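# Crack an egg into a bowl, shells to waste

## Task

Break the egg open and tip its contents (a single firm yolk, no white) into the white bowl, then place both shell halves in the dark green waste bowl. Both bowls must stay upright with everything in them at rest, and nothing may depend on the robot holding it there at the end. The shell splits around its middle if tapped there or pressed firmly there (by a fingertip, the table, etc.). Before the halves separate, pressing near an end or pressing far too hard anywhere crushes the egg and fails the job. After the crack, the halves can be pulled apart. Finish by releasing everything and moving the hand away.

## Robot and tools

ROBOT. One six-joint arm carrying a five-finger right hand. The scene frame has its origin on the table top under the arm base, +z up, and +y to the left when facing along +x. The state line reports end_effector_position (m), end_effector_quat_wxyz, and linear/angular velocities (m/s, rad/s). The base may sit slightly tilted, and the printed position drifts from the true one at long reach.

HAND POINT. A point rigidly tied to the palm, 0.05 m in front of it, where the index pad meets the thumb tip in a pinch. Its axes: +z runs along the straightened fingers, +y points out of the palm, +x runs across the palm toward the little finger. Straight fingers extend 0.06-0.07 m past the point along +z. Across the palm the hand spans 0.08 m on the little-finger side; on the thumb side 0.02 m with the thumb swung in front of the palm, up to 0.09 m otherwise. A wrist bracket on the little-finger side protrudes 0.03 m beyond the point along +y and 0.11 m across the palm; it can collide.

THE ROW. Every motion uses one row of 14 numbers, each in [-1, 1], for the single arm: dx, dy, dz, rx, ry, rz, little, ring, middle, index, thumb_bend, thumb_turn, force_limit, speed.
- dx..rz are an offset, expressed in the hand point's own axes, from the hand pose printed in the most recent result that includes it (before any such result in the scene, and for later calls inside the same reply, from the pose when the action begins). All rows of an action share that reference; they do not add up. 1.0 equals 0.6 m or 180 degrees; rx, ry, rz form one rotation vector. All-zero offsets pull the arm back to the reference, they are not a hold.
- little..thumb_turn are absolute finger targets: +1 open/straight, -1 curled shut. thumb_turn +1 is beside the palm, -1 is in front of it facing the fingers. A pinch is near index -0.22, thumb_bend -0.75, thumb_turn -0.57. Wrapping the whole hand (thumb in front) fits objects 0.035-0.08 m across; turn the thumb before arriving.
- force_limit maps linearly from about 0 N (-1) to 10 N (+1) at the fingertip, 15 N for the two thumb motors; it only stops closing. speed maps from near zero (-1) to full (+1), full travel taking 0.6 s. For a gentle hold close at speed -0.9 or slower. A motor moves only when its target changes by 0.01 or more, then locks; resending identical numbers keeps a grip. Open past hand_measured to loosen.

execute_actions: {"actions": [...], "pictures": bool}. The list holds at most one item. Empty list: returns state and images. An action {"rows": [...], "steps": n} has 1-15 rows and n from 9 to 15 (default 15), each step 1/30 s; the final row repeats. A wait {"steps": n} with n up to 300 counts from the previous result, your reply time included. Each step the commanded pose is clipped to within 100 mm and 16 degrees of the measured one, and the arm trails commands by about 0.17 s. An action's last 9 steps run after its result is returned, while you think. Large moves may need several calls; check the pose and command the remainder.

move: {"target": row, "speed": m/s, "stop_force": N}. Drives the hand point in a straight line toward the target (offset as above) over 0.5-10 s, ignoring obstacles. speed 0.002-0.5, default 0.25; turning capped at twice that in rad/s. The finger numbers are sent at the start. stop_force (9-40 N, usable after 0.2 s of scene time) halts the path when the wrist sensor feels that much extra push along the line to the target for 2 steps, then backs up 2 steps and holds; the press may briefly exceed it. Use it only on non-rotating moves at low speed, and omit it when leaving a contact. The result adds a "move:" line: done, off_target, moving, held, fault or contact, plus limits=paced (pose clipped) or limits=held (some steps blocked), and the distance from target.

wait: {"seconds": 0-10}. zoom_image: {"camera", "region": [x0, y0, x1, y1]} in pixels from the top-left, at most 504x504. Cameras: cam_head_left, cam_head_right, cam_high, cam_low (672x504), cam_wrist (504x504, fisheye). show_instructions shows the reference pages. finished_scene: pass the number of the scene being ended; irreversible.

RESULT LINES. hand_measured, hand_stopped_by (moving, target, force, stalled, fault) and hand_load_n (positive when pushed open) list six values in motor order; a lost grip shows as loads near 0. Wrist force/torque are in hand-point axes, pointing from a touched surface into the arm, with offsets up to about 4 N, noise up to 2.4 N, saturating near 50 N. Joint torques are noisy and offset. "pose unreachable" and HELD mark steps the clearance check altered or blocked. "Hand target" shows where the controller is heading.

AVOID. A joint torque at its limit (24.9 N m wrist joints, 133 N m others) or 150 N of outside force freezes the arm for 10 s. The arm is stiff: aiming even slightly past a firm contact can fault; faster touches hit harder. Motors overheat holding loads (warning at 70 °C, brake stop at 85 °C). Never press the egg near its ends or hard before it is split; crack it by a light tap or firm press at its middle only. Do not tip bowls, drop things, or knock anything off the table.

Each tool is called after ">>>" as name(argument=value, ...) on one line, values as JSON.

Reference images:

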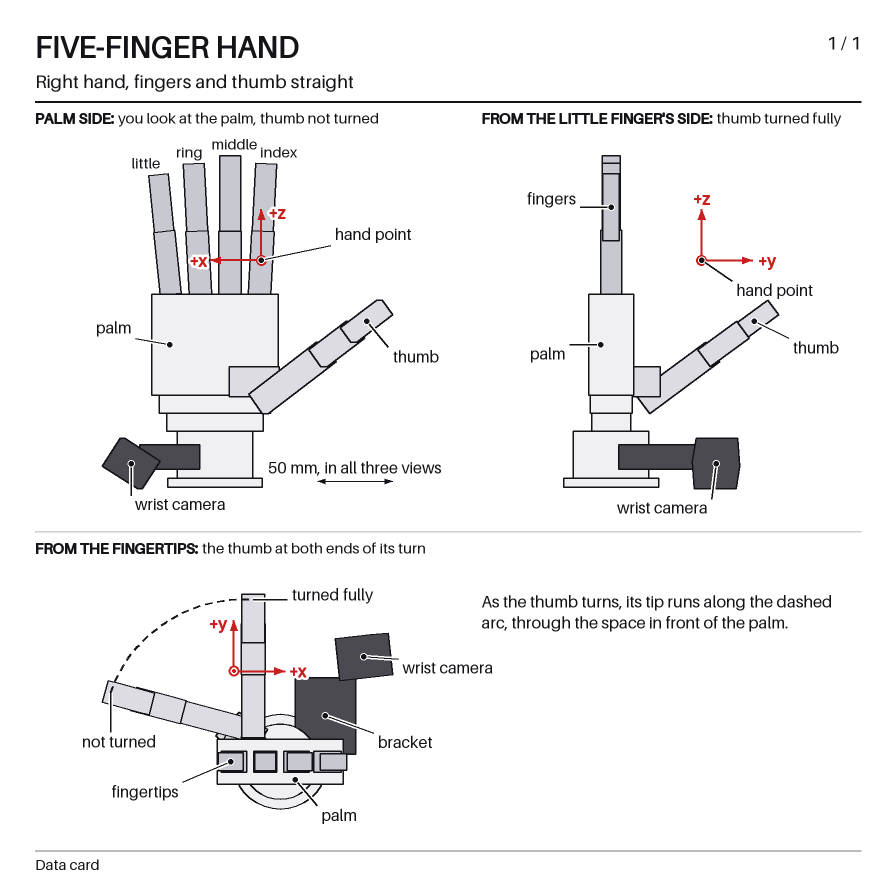

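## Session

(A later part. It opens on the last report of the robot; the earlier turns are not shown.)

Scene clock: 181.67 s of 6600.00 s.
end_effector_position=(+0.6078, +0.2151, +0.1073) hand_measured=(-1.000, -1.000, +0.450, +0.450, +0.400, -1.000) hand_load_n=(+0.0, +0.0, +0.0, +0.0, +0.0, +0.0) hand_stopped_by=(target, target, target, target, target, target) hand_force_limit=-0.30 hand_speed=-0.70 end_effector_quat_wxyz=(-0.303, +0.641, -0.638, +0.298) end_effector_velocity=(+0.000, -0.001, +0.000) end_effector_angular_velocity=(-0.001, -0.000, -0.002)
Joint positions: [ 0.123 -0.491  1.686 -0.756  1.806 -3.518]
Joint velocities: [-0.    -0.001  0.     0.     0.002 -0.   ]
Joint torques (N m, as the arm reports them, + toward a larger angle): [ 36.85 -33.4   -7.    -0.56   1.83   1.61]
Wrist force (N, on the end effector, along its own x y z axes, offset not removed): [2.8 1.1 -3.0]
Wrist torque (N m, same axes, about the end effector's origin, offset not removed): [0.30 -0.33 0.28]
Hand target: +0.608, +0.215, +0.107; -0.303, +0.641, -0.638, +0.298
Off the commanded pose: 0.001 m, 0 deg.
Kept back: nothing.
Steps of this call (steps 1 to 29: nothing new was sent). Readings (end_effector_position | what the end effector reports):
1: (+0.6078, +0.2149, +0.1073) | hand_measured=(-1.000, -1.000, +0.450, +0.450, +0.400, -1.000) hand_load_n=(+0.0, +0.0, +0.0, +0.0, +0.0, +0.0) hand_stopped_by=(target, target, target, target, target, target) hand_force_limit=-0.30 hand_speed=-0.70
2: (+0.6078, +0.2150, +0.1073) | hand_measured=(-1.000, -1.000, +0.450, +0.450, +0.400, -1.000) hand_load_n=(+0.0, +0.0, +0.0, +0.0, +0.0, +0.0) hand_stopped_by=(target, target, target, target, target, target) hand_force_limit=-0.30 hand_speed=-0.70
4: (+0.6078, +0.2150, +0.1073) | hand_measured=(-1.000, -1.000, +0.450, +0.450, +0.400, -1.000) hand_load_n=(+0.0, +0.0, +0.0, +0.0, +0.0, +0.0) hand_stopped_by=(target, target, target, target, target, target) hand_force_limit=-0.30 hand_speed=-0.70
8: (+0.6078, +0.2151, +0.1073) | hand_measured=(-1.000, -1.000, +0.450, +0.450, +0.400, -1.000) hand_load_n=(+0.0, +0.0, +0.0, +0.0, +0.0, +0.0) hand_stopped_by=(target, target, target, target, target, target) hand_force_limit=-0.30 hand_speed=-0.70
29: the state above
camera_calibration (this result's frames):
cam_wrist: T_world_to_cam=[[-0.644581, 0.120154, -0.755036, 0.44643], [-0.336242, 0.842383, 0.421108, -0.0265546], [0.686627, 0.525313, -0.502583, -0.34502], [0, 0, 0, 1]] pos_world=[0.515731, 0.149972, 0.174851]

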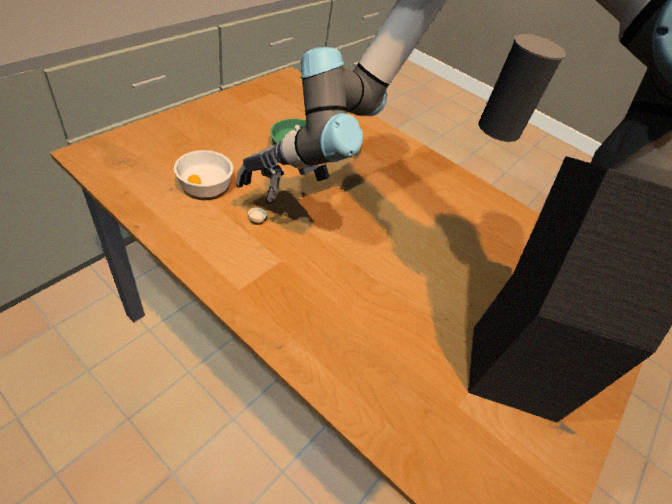

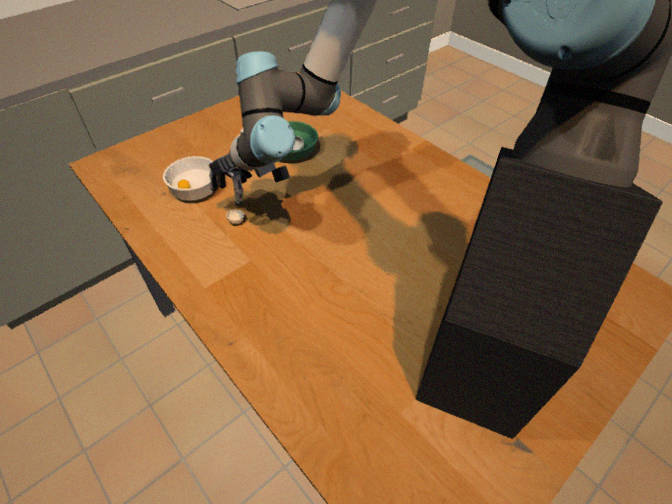

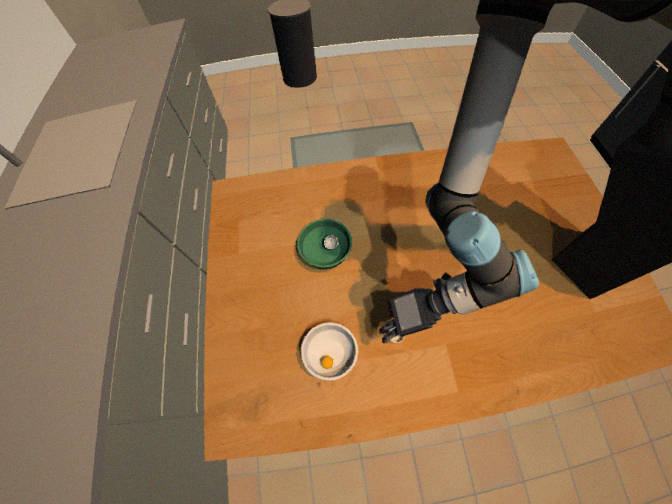

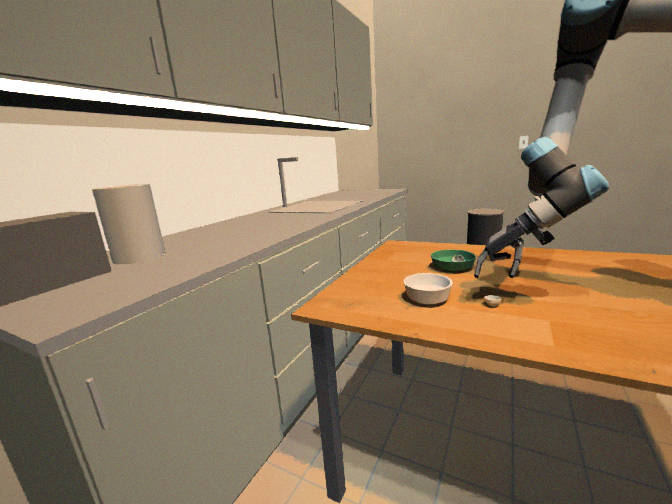

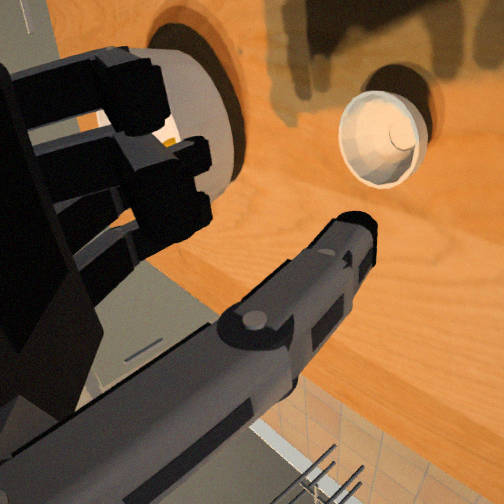

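>>> move(target=[-0.004,0.093,0.091,0,0,0,-1,-1,0.45,0.45,0.4,-1,-0.3,-0.7], speed=0.08)

>>> move(target=[0,0,0,0,0,0,-1,-1,0.3,0.3,0.22,-1,-0.4,-0.8])

>>> move(target=[0,0,0,0,0,0,-1,-1,-0.2,-0.2,0.22,-1,-0.4,-0.9])

Scene clock: 183.53 s of 6600.00 s.
end_effector_position=(+0.6140, +0.2179, +0.0297) hand_measured=(-1.000, -1.000, +0.450, +0.450, +0.400, -1.000) hand_load_n=(+0.0, +0.0, +0.0, +0.0, +0.0, +0.0) hand_stopped_by=(target, target, target, target, target, target) hand_force_limit=-0.30 hand_speed=-0.70 end_effector_quat_wxyz=(-0.303, +0.641, -0.638, +0.298) end_effector_velocity=(+0.000, +0.000, -0.002) end_effector_angular_velocity=(-0.001, +0.000, -0.001)
Joint positions: [ 0.062 -0.329  1.561 -0.798  1.751 -3.544]
Joint velocities: [-0.001  0.005 -0.004 -0.001 -0.    -0.001]
Joint torques (N m, as the arm reports them, + toward a larger angle): [ 12.72 -34.44  -7.21  -0.72  -2.74  -1.21]
Wrist force (N, on the end effector, along its own x y z axes, offset not removed): [-1.9 0.8 -3.4]
Wrist torque (N m, same axes, about the end effector's origin, offset not removed): [0.18 0.44 -0.05]
Hand target: +0.614, +0.218, +0.029; -0.303, +0.641, -0.638, +0.298
Off the commanded pose: 0.000 m, 0 deg.
Kept back: nothing.
move: done
camera_calibration (this result's frames):
cam_wrist: T_world_to_cam=[[-0.644603, 0.120099, -0.755026, 0.391558], [-0.336253, 0.842397, 0.421072, 0.00582913], [0.686601, 0.525304, -0.502628, -0.389781], [0, 0, 0, 1]] pos_world=[0.521984, 0.152817, 0.0972671]

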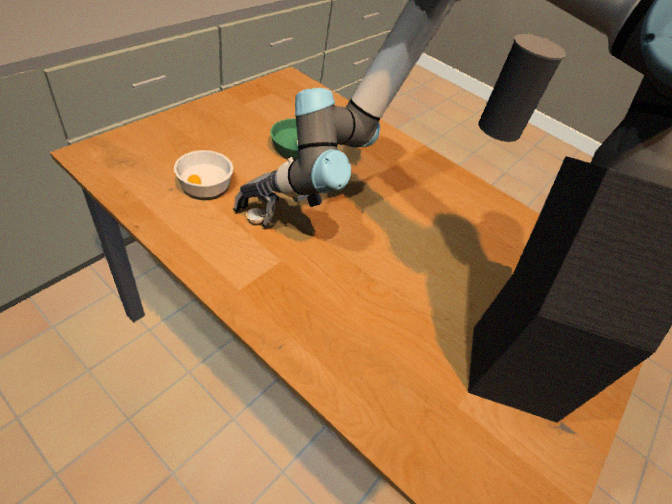

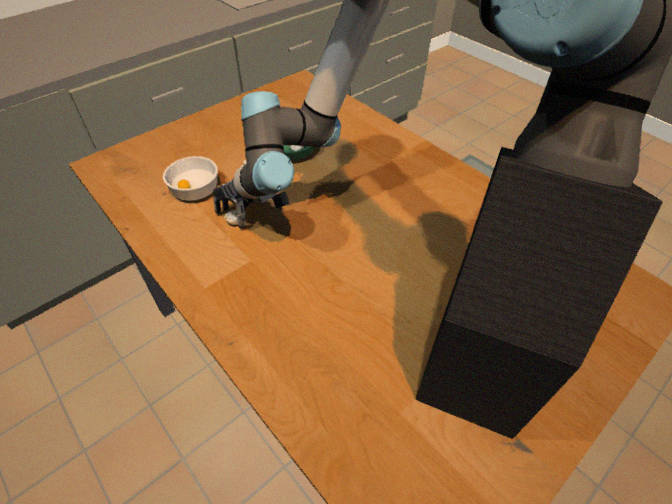

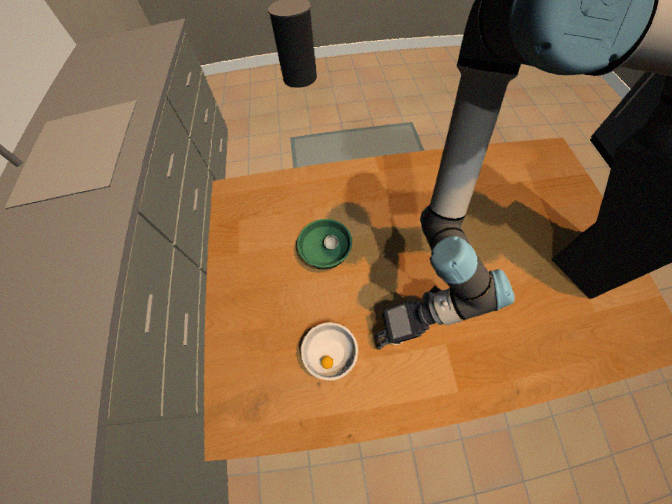

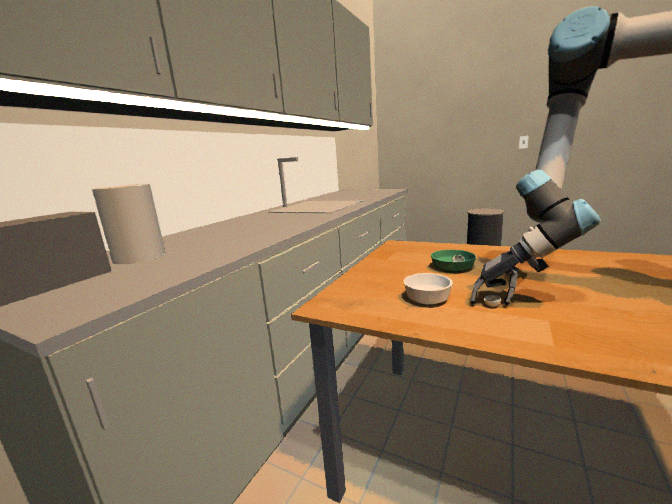

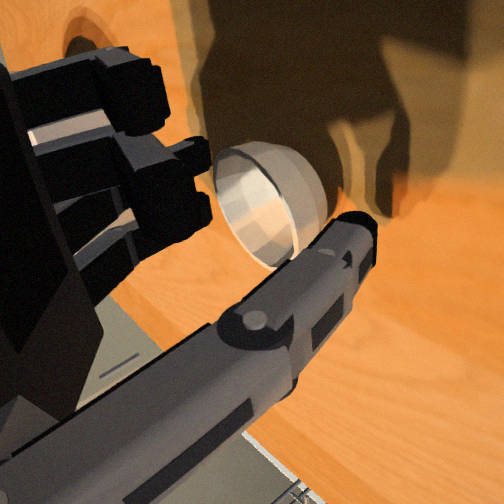

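Scene clock: 184.67 s of 6600.00 s.
end_effector_position=(+0.6140, +0.2179, +0.0297) hand_measured=(-1.000, -1.000, +0.300, +0.300, +0.220, -1.000) hand_load_n=(+0.0, +0.0, +0.0, +0.0, +0.0, +0.0) hand_stopped_by=(target, target, target, target, target, target) hand_force_limit=-0.40 hand_speed=-0.80 end_effector_quat_wxyz=(-0.303, +0.641, -0.638, +0.298) end_effector_velocity=(-0.001, +0.000, -0.001) end_effector_angular_velocity=(-0.001, +0.003, -0.000)
Joint positions: [ 0.062 -0.329  1.561 -0.798  1.751 -3.544]
Joint velocities: [ 0.     0.002 -0.     0.001  0.002 -0.   ]
Joint torques (N m, as the arm reports them, + toward a larger angle): [ 23.44 -49.31   6.05  -0.56   1.94  -0.39]
Wrist force (N, on the end effector, along its own x y z axes, offset not removed): [2.3 2.9 -1.5]
Wrist torque (N m, same axes, about the end effector's origin, offset not removed): [0.37 -0.21 0.25]
Hand target: +0.614, +0.218, +0.030; -0.303, +0.641, -0.638, +0.298
Off the commanded pose: 0.000 m, 0 deg.
Kept back: nothing.
move: done
camera_calibration (this result's frames):
cam_wrist: T_world_to_cam=[[-0.644604, 0.120099, -0.755024, 0.391555], [-0.336249, 0.842399, 0.421071, 0.00584895], [0.686602, 0.5253, -0.502631, -0.389778], [0, 0, 0, 1]] pos_world=[0.521987, 0.152798, 0.0972568]

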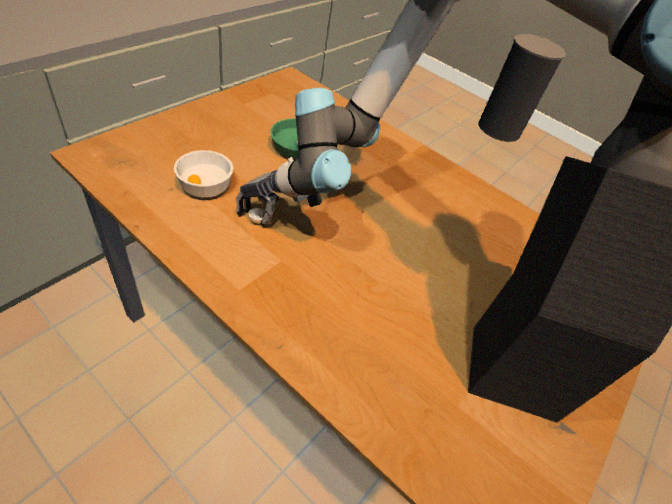

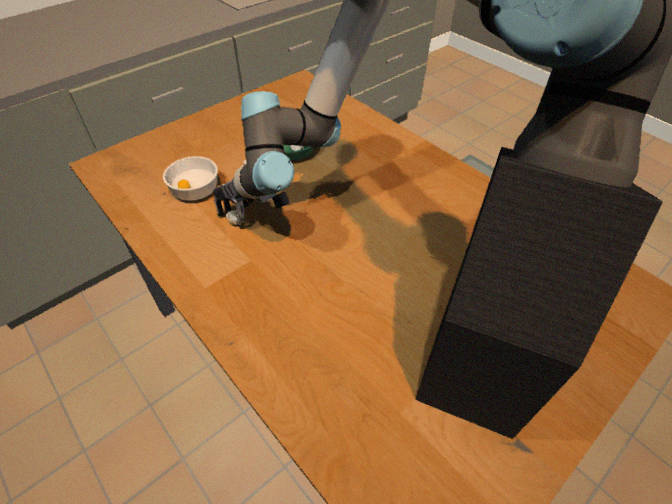

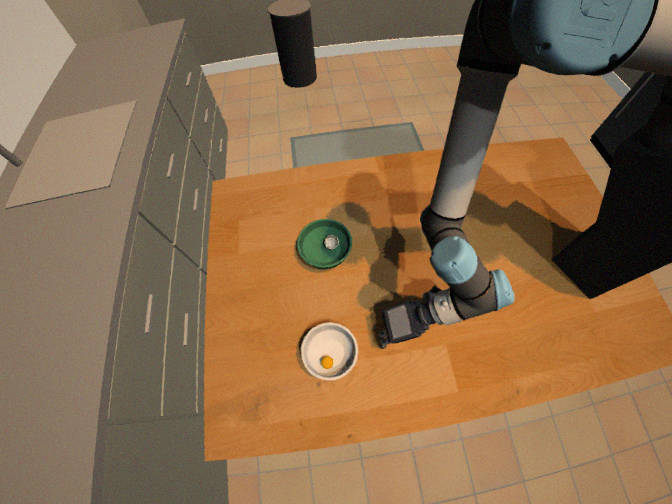

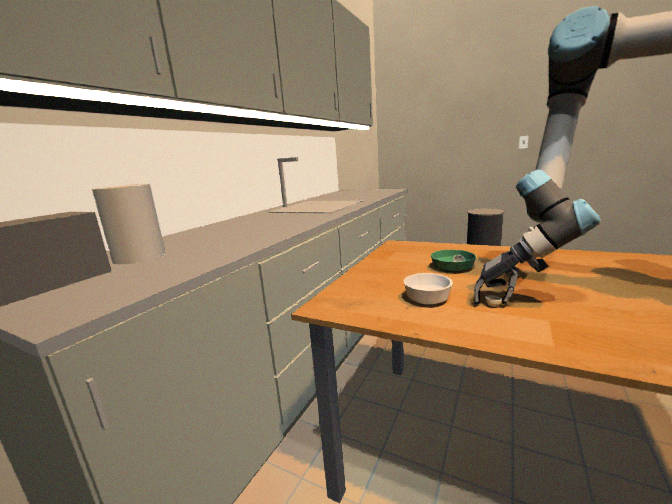

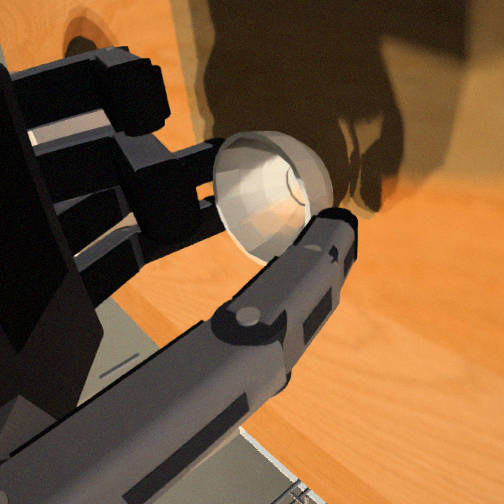

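Scene clock: 186.40 s of 6600.00 s.
end_effector_position=(+0.6140, +0.2179, +0.0297) hand_measured=(-1.000, -1.000, +0.084, +0.052, +0.222, -1.000) hand_load_n=(+0.0, +0.0, +1.5, +3.0, +4.0, +0.0) hand_stopped_by=(target, target, force, force, target, target) hand_force_limit=-0.40 hand_speed=-0.90 end_effector_quat_wxyz=(-0.303, +0.641, -0.638, +0.298) end_effector_velocity=(-0.000, -0.000, -0.000) end_effector_angular_velocity=(-0.001, +0.001, -0.001)
Joint positions: [ 0.062 -0.329  1.561 -0.798  1.751 -3.544]
Joint velocities: [-0.     0.001 -0.     0.001  0.001 -0.   ]
Joint torques (N m, as the arm reports them, + toward a larger angle): [ 21.43 -49.05   5.65  -0.62  -1.11  -0.18]
Wrist force (N, on the end effector, along its own x y z axes, offset not removed): [-1.1 3.9 -0.6]
Wrist torque (N m, same axes, about the end effector's origin, offset not removed): [0.48 0.23 0.09]
Hand target: +0.614, +0.218, +0.030; -0.303, +0.641, -0.638, +0.298
Off the commanded pose: 0.000 m, 0 deg.
Kept back: nothing.
move: done
camera_calibration (this result's frames):
cam_wrist: T_world_to_cam=[[-0.644608, 0.120099, -0.755021, 0.391556], [-0.336237, 0.842407, 0.421065, 0.0058435], [0.686604, 0.525288, -0.50264, -0.389774], [0, 0, 0, 1]] pos_world=[0.521986, 0.152796, 0.0972567]

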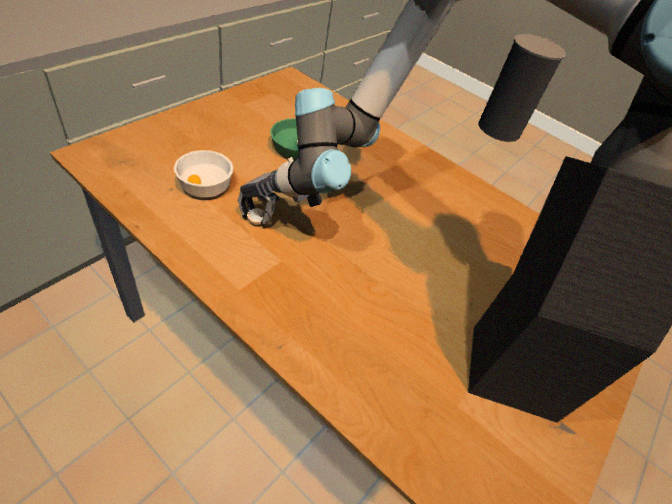

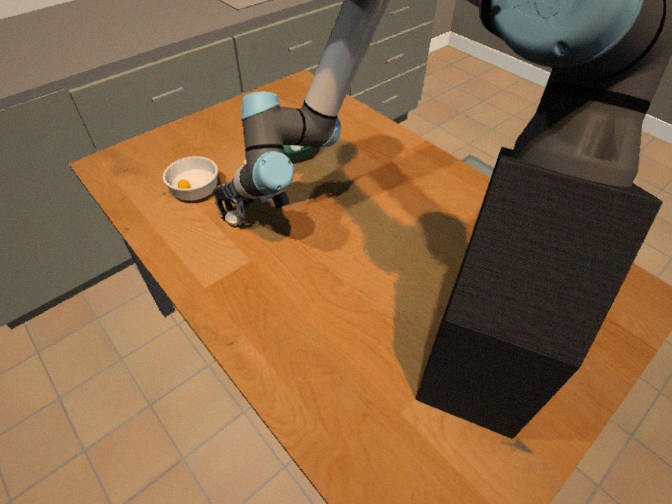

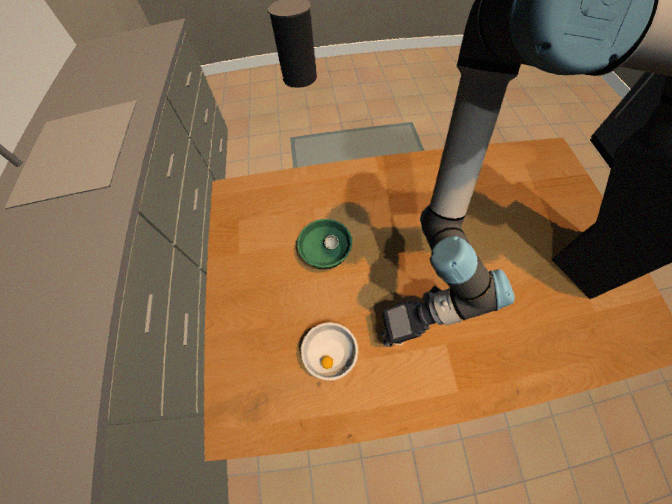

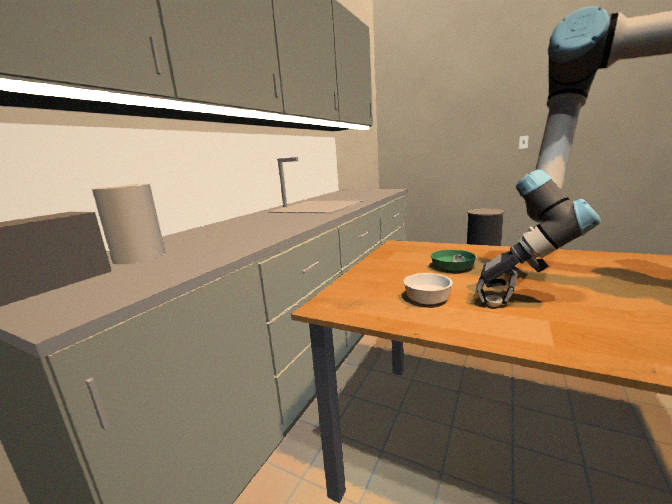

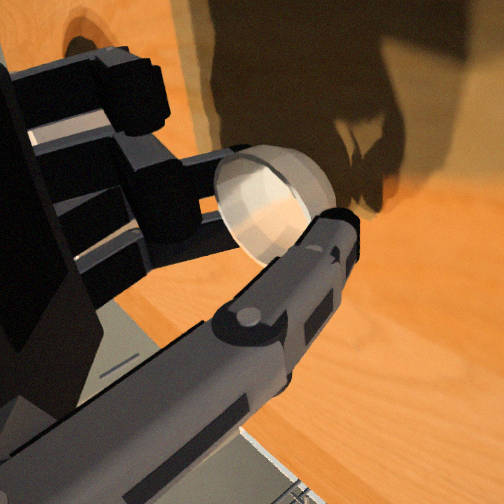

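>>> move(target=[0,-0.096,-0.08,0,0,0,-1,-1,-0.2,-0.2,0.22,-1,-0.4,-0.9], speed=0.12)

>>> move(target=[0.447,-0.176,0.209,0,0,0,-1,-1,-0.2,-0.2,0.22,-1,-0.4,-0.9], speed=0.2)

>>> move(target=[0,0.057,0.048,0,0,0,-1,-1,-0.2,-0.2,0.22,-1,-0.4,-0.9], speed=0.06)

Scene clock: 187.97 s of 6600.00 s.
end_effector_position=(+0.6139, +0.2175, +0.1045) hand_measured=(-1.000, -1.000, +0.084, +0.052, +0.222, -1.000) hand_load_n=(+0.0, +0.0, +1.5, +3.0, +4.0, +0.0) hand_stopped_by=(target, target, force, force, target, target) hand_force_limit=-0.40 hand_speed=-0.90 end_effector_quat_wxyz=(-0.303, +0.641, -0.638, +0.298) end_effector_velocity=(-0.000, -0.000, +0.002) end_effector_angular_velocity=(-0.000, +0.000, -0.000)
Joint positions: [ 0.126 -0.48   1.662 -0.742  1.809 -3.517]
Joint velocities: [ 0.002 -0.005  0.003  0.002  0.002  0.001]
Joint torques (N m, as the arm reports them, + toward a larger angle): [ 37.01 -48.14   3.47   1.67   1.8    1.72]
Wrist force (N, on the end effector, along its own x y z axes, offset not removed): [4.2 2.2 1.3]
Wrist torque (N m, same axes, about the end effector's origin, offset not removed): [0.28 -0.93 0.33]
Hand target: +0.614, +0.218, +0.105; -0.303, +0.641, -0.638, +0.298
Off the commanded pose: 0.000 m, 0 deg.
Kept back: nothing.
move: done
camera_calibration (this result's frames):
cam_wrist: T_world_to_cam=[[-0.644579, 0.120156, -0.755037, 0.447968], [-0.33623, 0.842392, 0.4211, -0.0253428], [0.686635, 0.525298, -0.502588, -0.351974], [0, 0, 0, 1]] pos_world=[0.521907, 0.152413, 0.172006]

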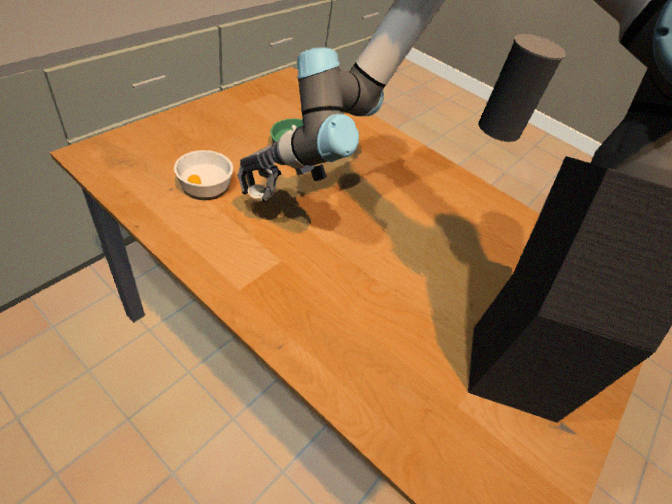

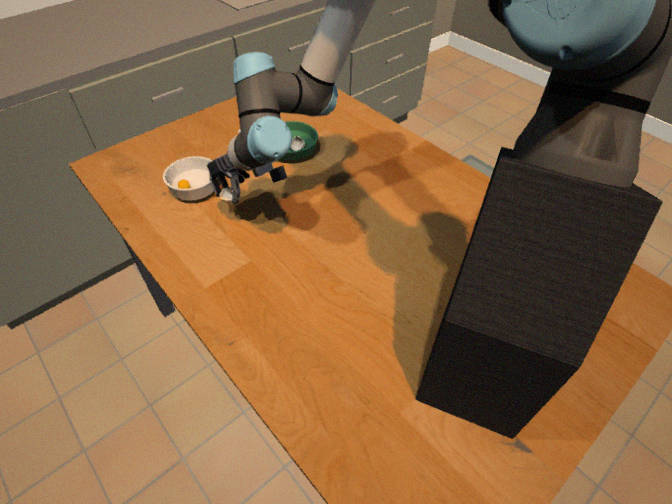

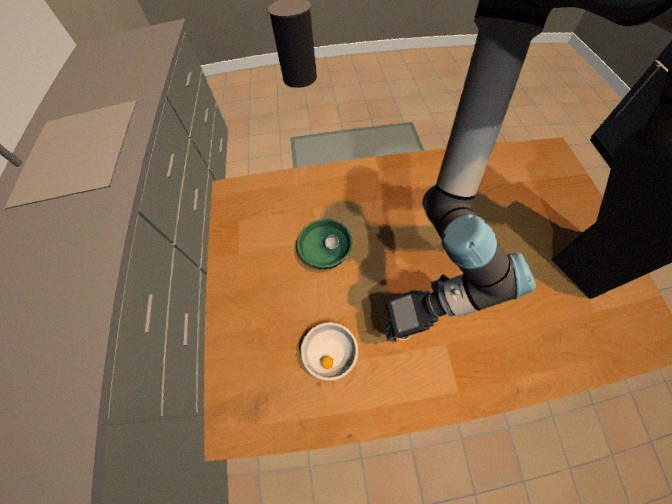

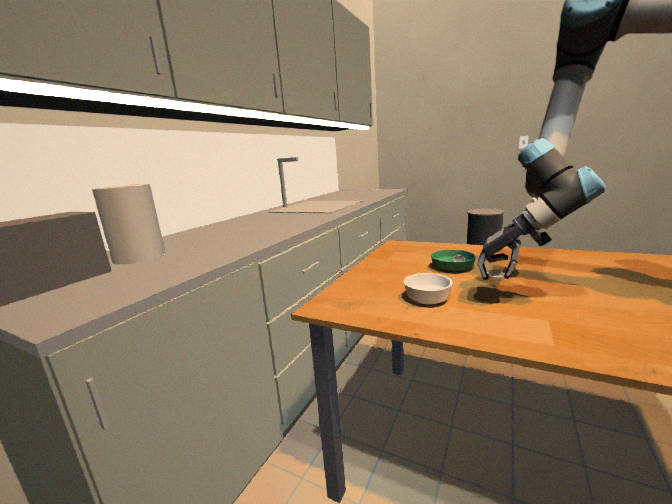

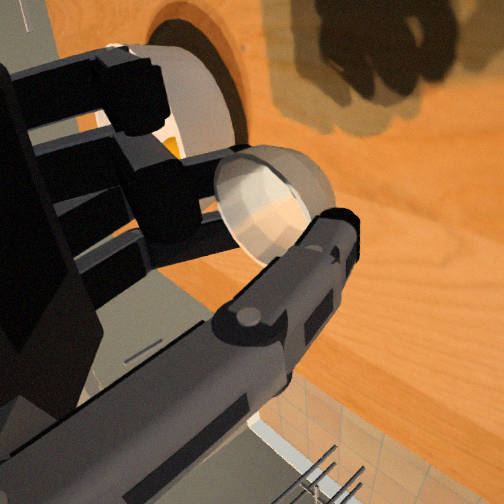

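Scene clock: 190.13 s of 6600.00 s.
end_effector_position=(+0.7798, -0.0492, +0.1041) hand_measured=(-1.000, -1.000, +0.084, +0.052, +0.222, -1.000) hand_load_n=(+0.0, +0.0, +1.5, +3.0, +4.0, +0.0) hand_stopped_by=(target, target, force, force, target, target) hand_force_limit=-0.40 hand_speed=-0.90 end_effector_quat_wxyz=(-0.303, +0.642, -0.638, +0.298) end_effector_velocity=(+0.001, -0.002, -0.000) end_effector_angular_velocity=(+0.001, +0.001, +0.002)
Joint positions: [-0.242 -0.556  1.228 -0.243  1.474 -3.671]
Joint velocities: [-0.002  0.002 -0.009  0.008 -0.003 -0.001]
Joint torques (N m, as the arm reports them, + toward a larger angle): [  9.41 -42.08 -14.58   1.99  -2.86  -1.26]
Wrist force (N, on the end effector, along its own x y z axes, offset not removed): [-0.4 2.3 2.9]
Wrist torque (N m, same axes, about the end effector's origin, offset not removed): [0.05 0.29 0.05]
Hand target: +0.780, -0.049, +0.104; -0.303, +0.642, -0.638, +0.298
Off the commanded pose: 0.001 m, 0 deg.
Kept back: nothing.
move: done
camera_calibration (this result's frames):
cam_wrist: T_world_to_cam=[[-0.644664, 0.119828, -0.755017, 0.586736], [-0.336278, 0.842502, 0.420841, 0.255373], [0.686532, 0.525196, -0.502835, -0.325831], [0, 0, 0, 1]] pos_world=[0.687817, -0.114334, 0.171685]

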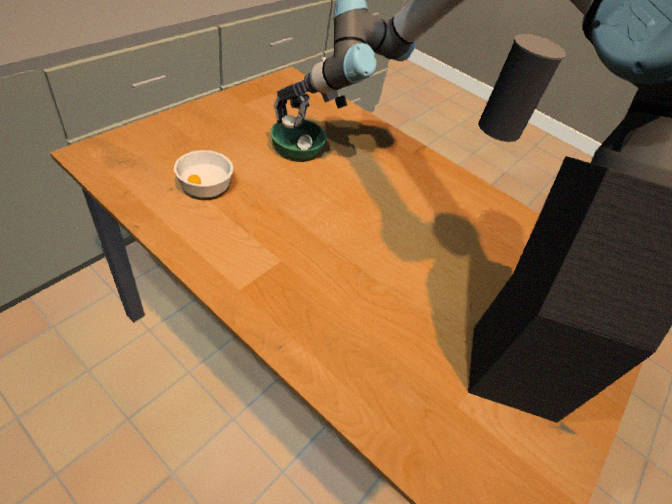

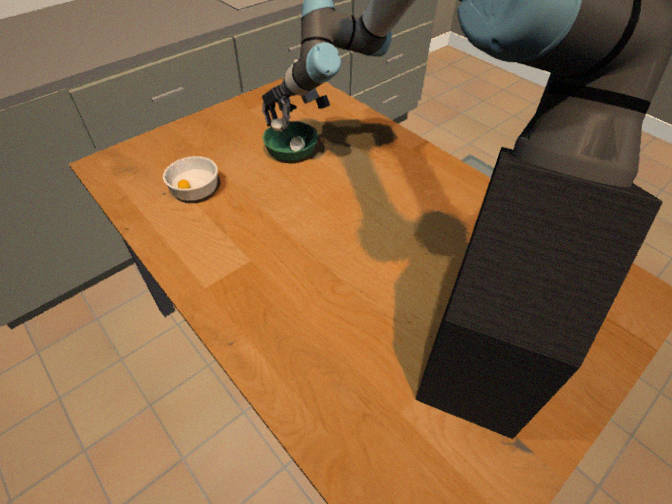

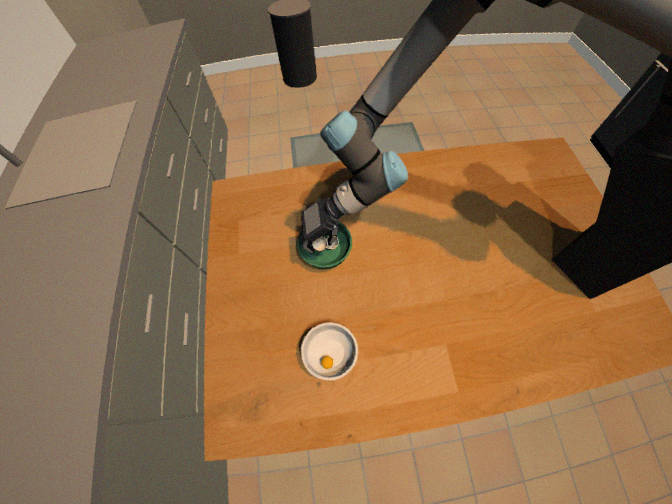

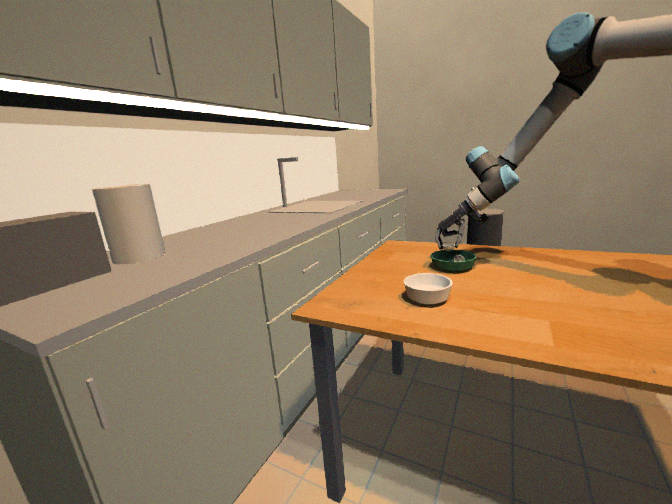

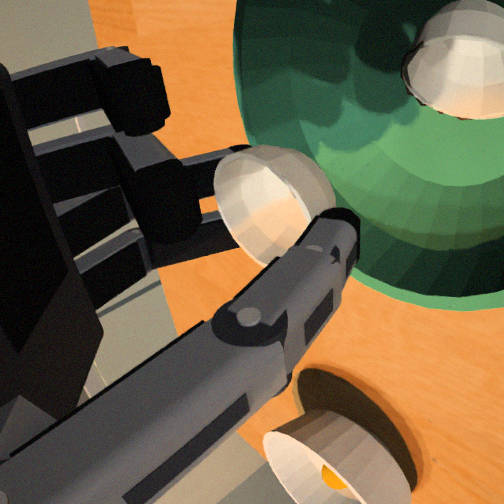

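Scene clock: 191.33 s of 6600.00 s.
end_effector_position=(+0.7801, -0.0490, +0.0596) hand_measured=(-1.000, -1.000, +0.084, +0.052, +0.222, -1.000) hand_load_n=(+0.0, +0.0, +1.5, +3.0, +4.0, +0.0) hand_stopped_by=(target, target, force, force, target, target) hand_force_limit=-0.40 hand_speed=-0.90 end_effector_quat_wxyz=(-0.303, +0.642, -0.638, +0.298) end_effector_velocity=(-0.000, +0.001, -0.002) end_effector_angular_velocity=(+0.002, -0.000, +0.002)
Joint positions: [-0.264 -0.469  1.164 -0.265  1.454 -3.681]
Joint velocities: [-0.001  0.004 -0.004  0.    -0.003 -0.   ]
Joint torques (N m, as the arm reports them, + toward a larger angle): [  9.82 -43.66 -11.09  -0.21  -2.62  -1.28]
Wrist force (N, on the end effector, along its own x y z axes, offset not removed): [1.7 0.6 1.0]
Wrist torque (N m, same axes, about the end effector's origin, offset not removed): [0.05 -0.09 0.28]
Hand target: +0.780, -0.049, +0.059; -0.303, +0.642, -0.638, +0.298
Off the commanded pose: 0.000 m, 0 deg.
Kept back: nothing.
move: done
camera_calibration (this result's frames):
cam_wrist: T_world_to_cam=[[-0.644667, 0.119806, -0.755017, 0.553281], [-0.336285, 0.842509, 0.420823, 0.273988], [0.686525, 0.525191, -0.502849, -0.348518], [0, 0, 0, 1]] pos_world=[0.688087, -0.114084, 0.127185]

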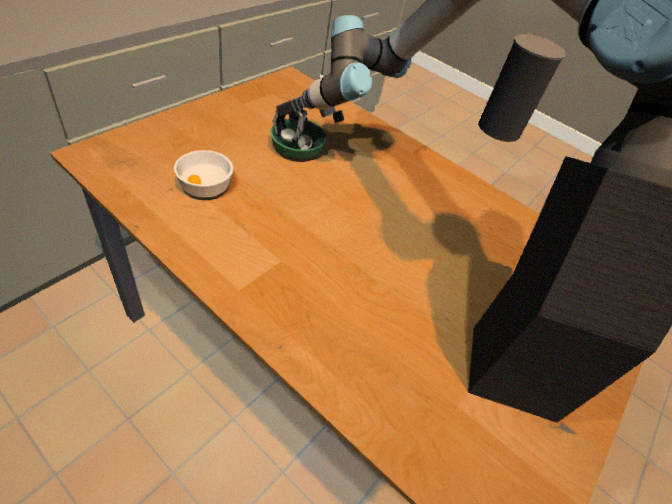

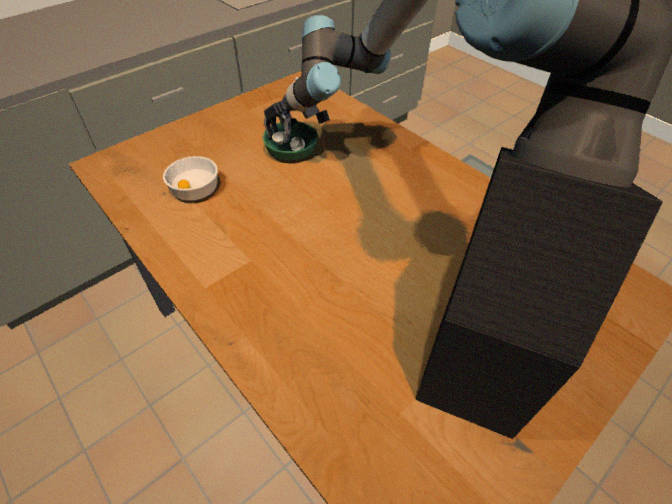

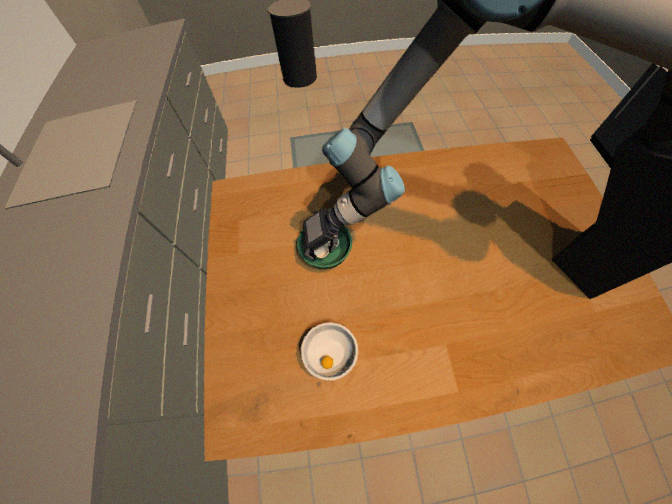

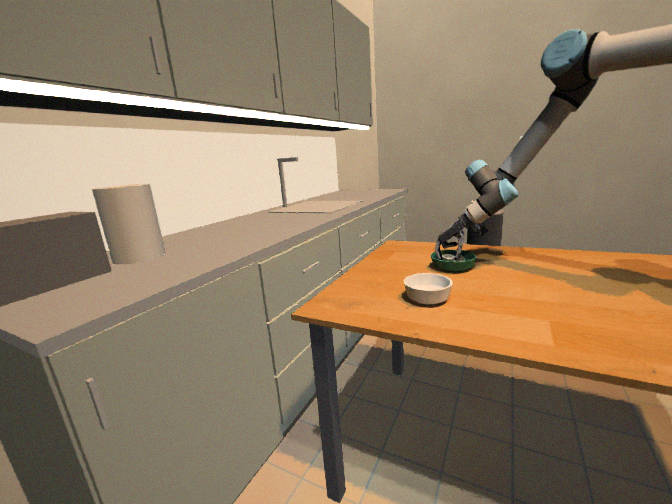

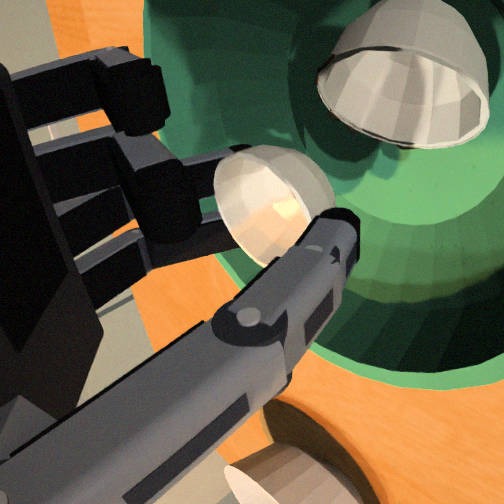

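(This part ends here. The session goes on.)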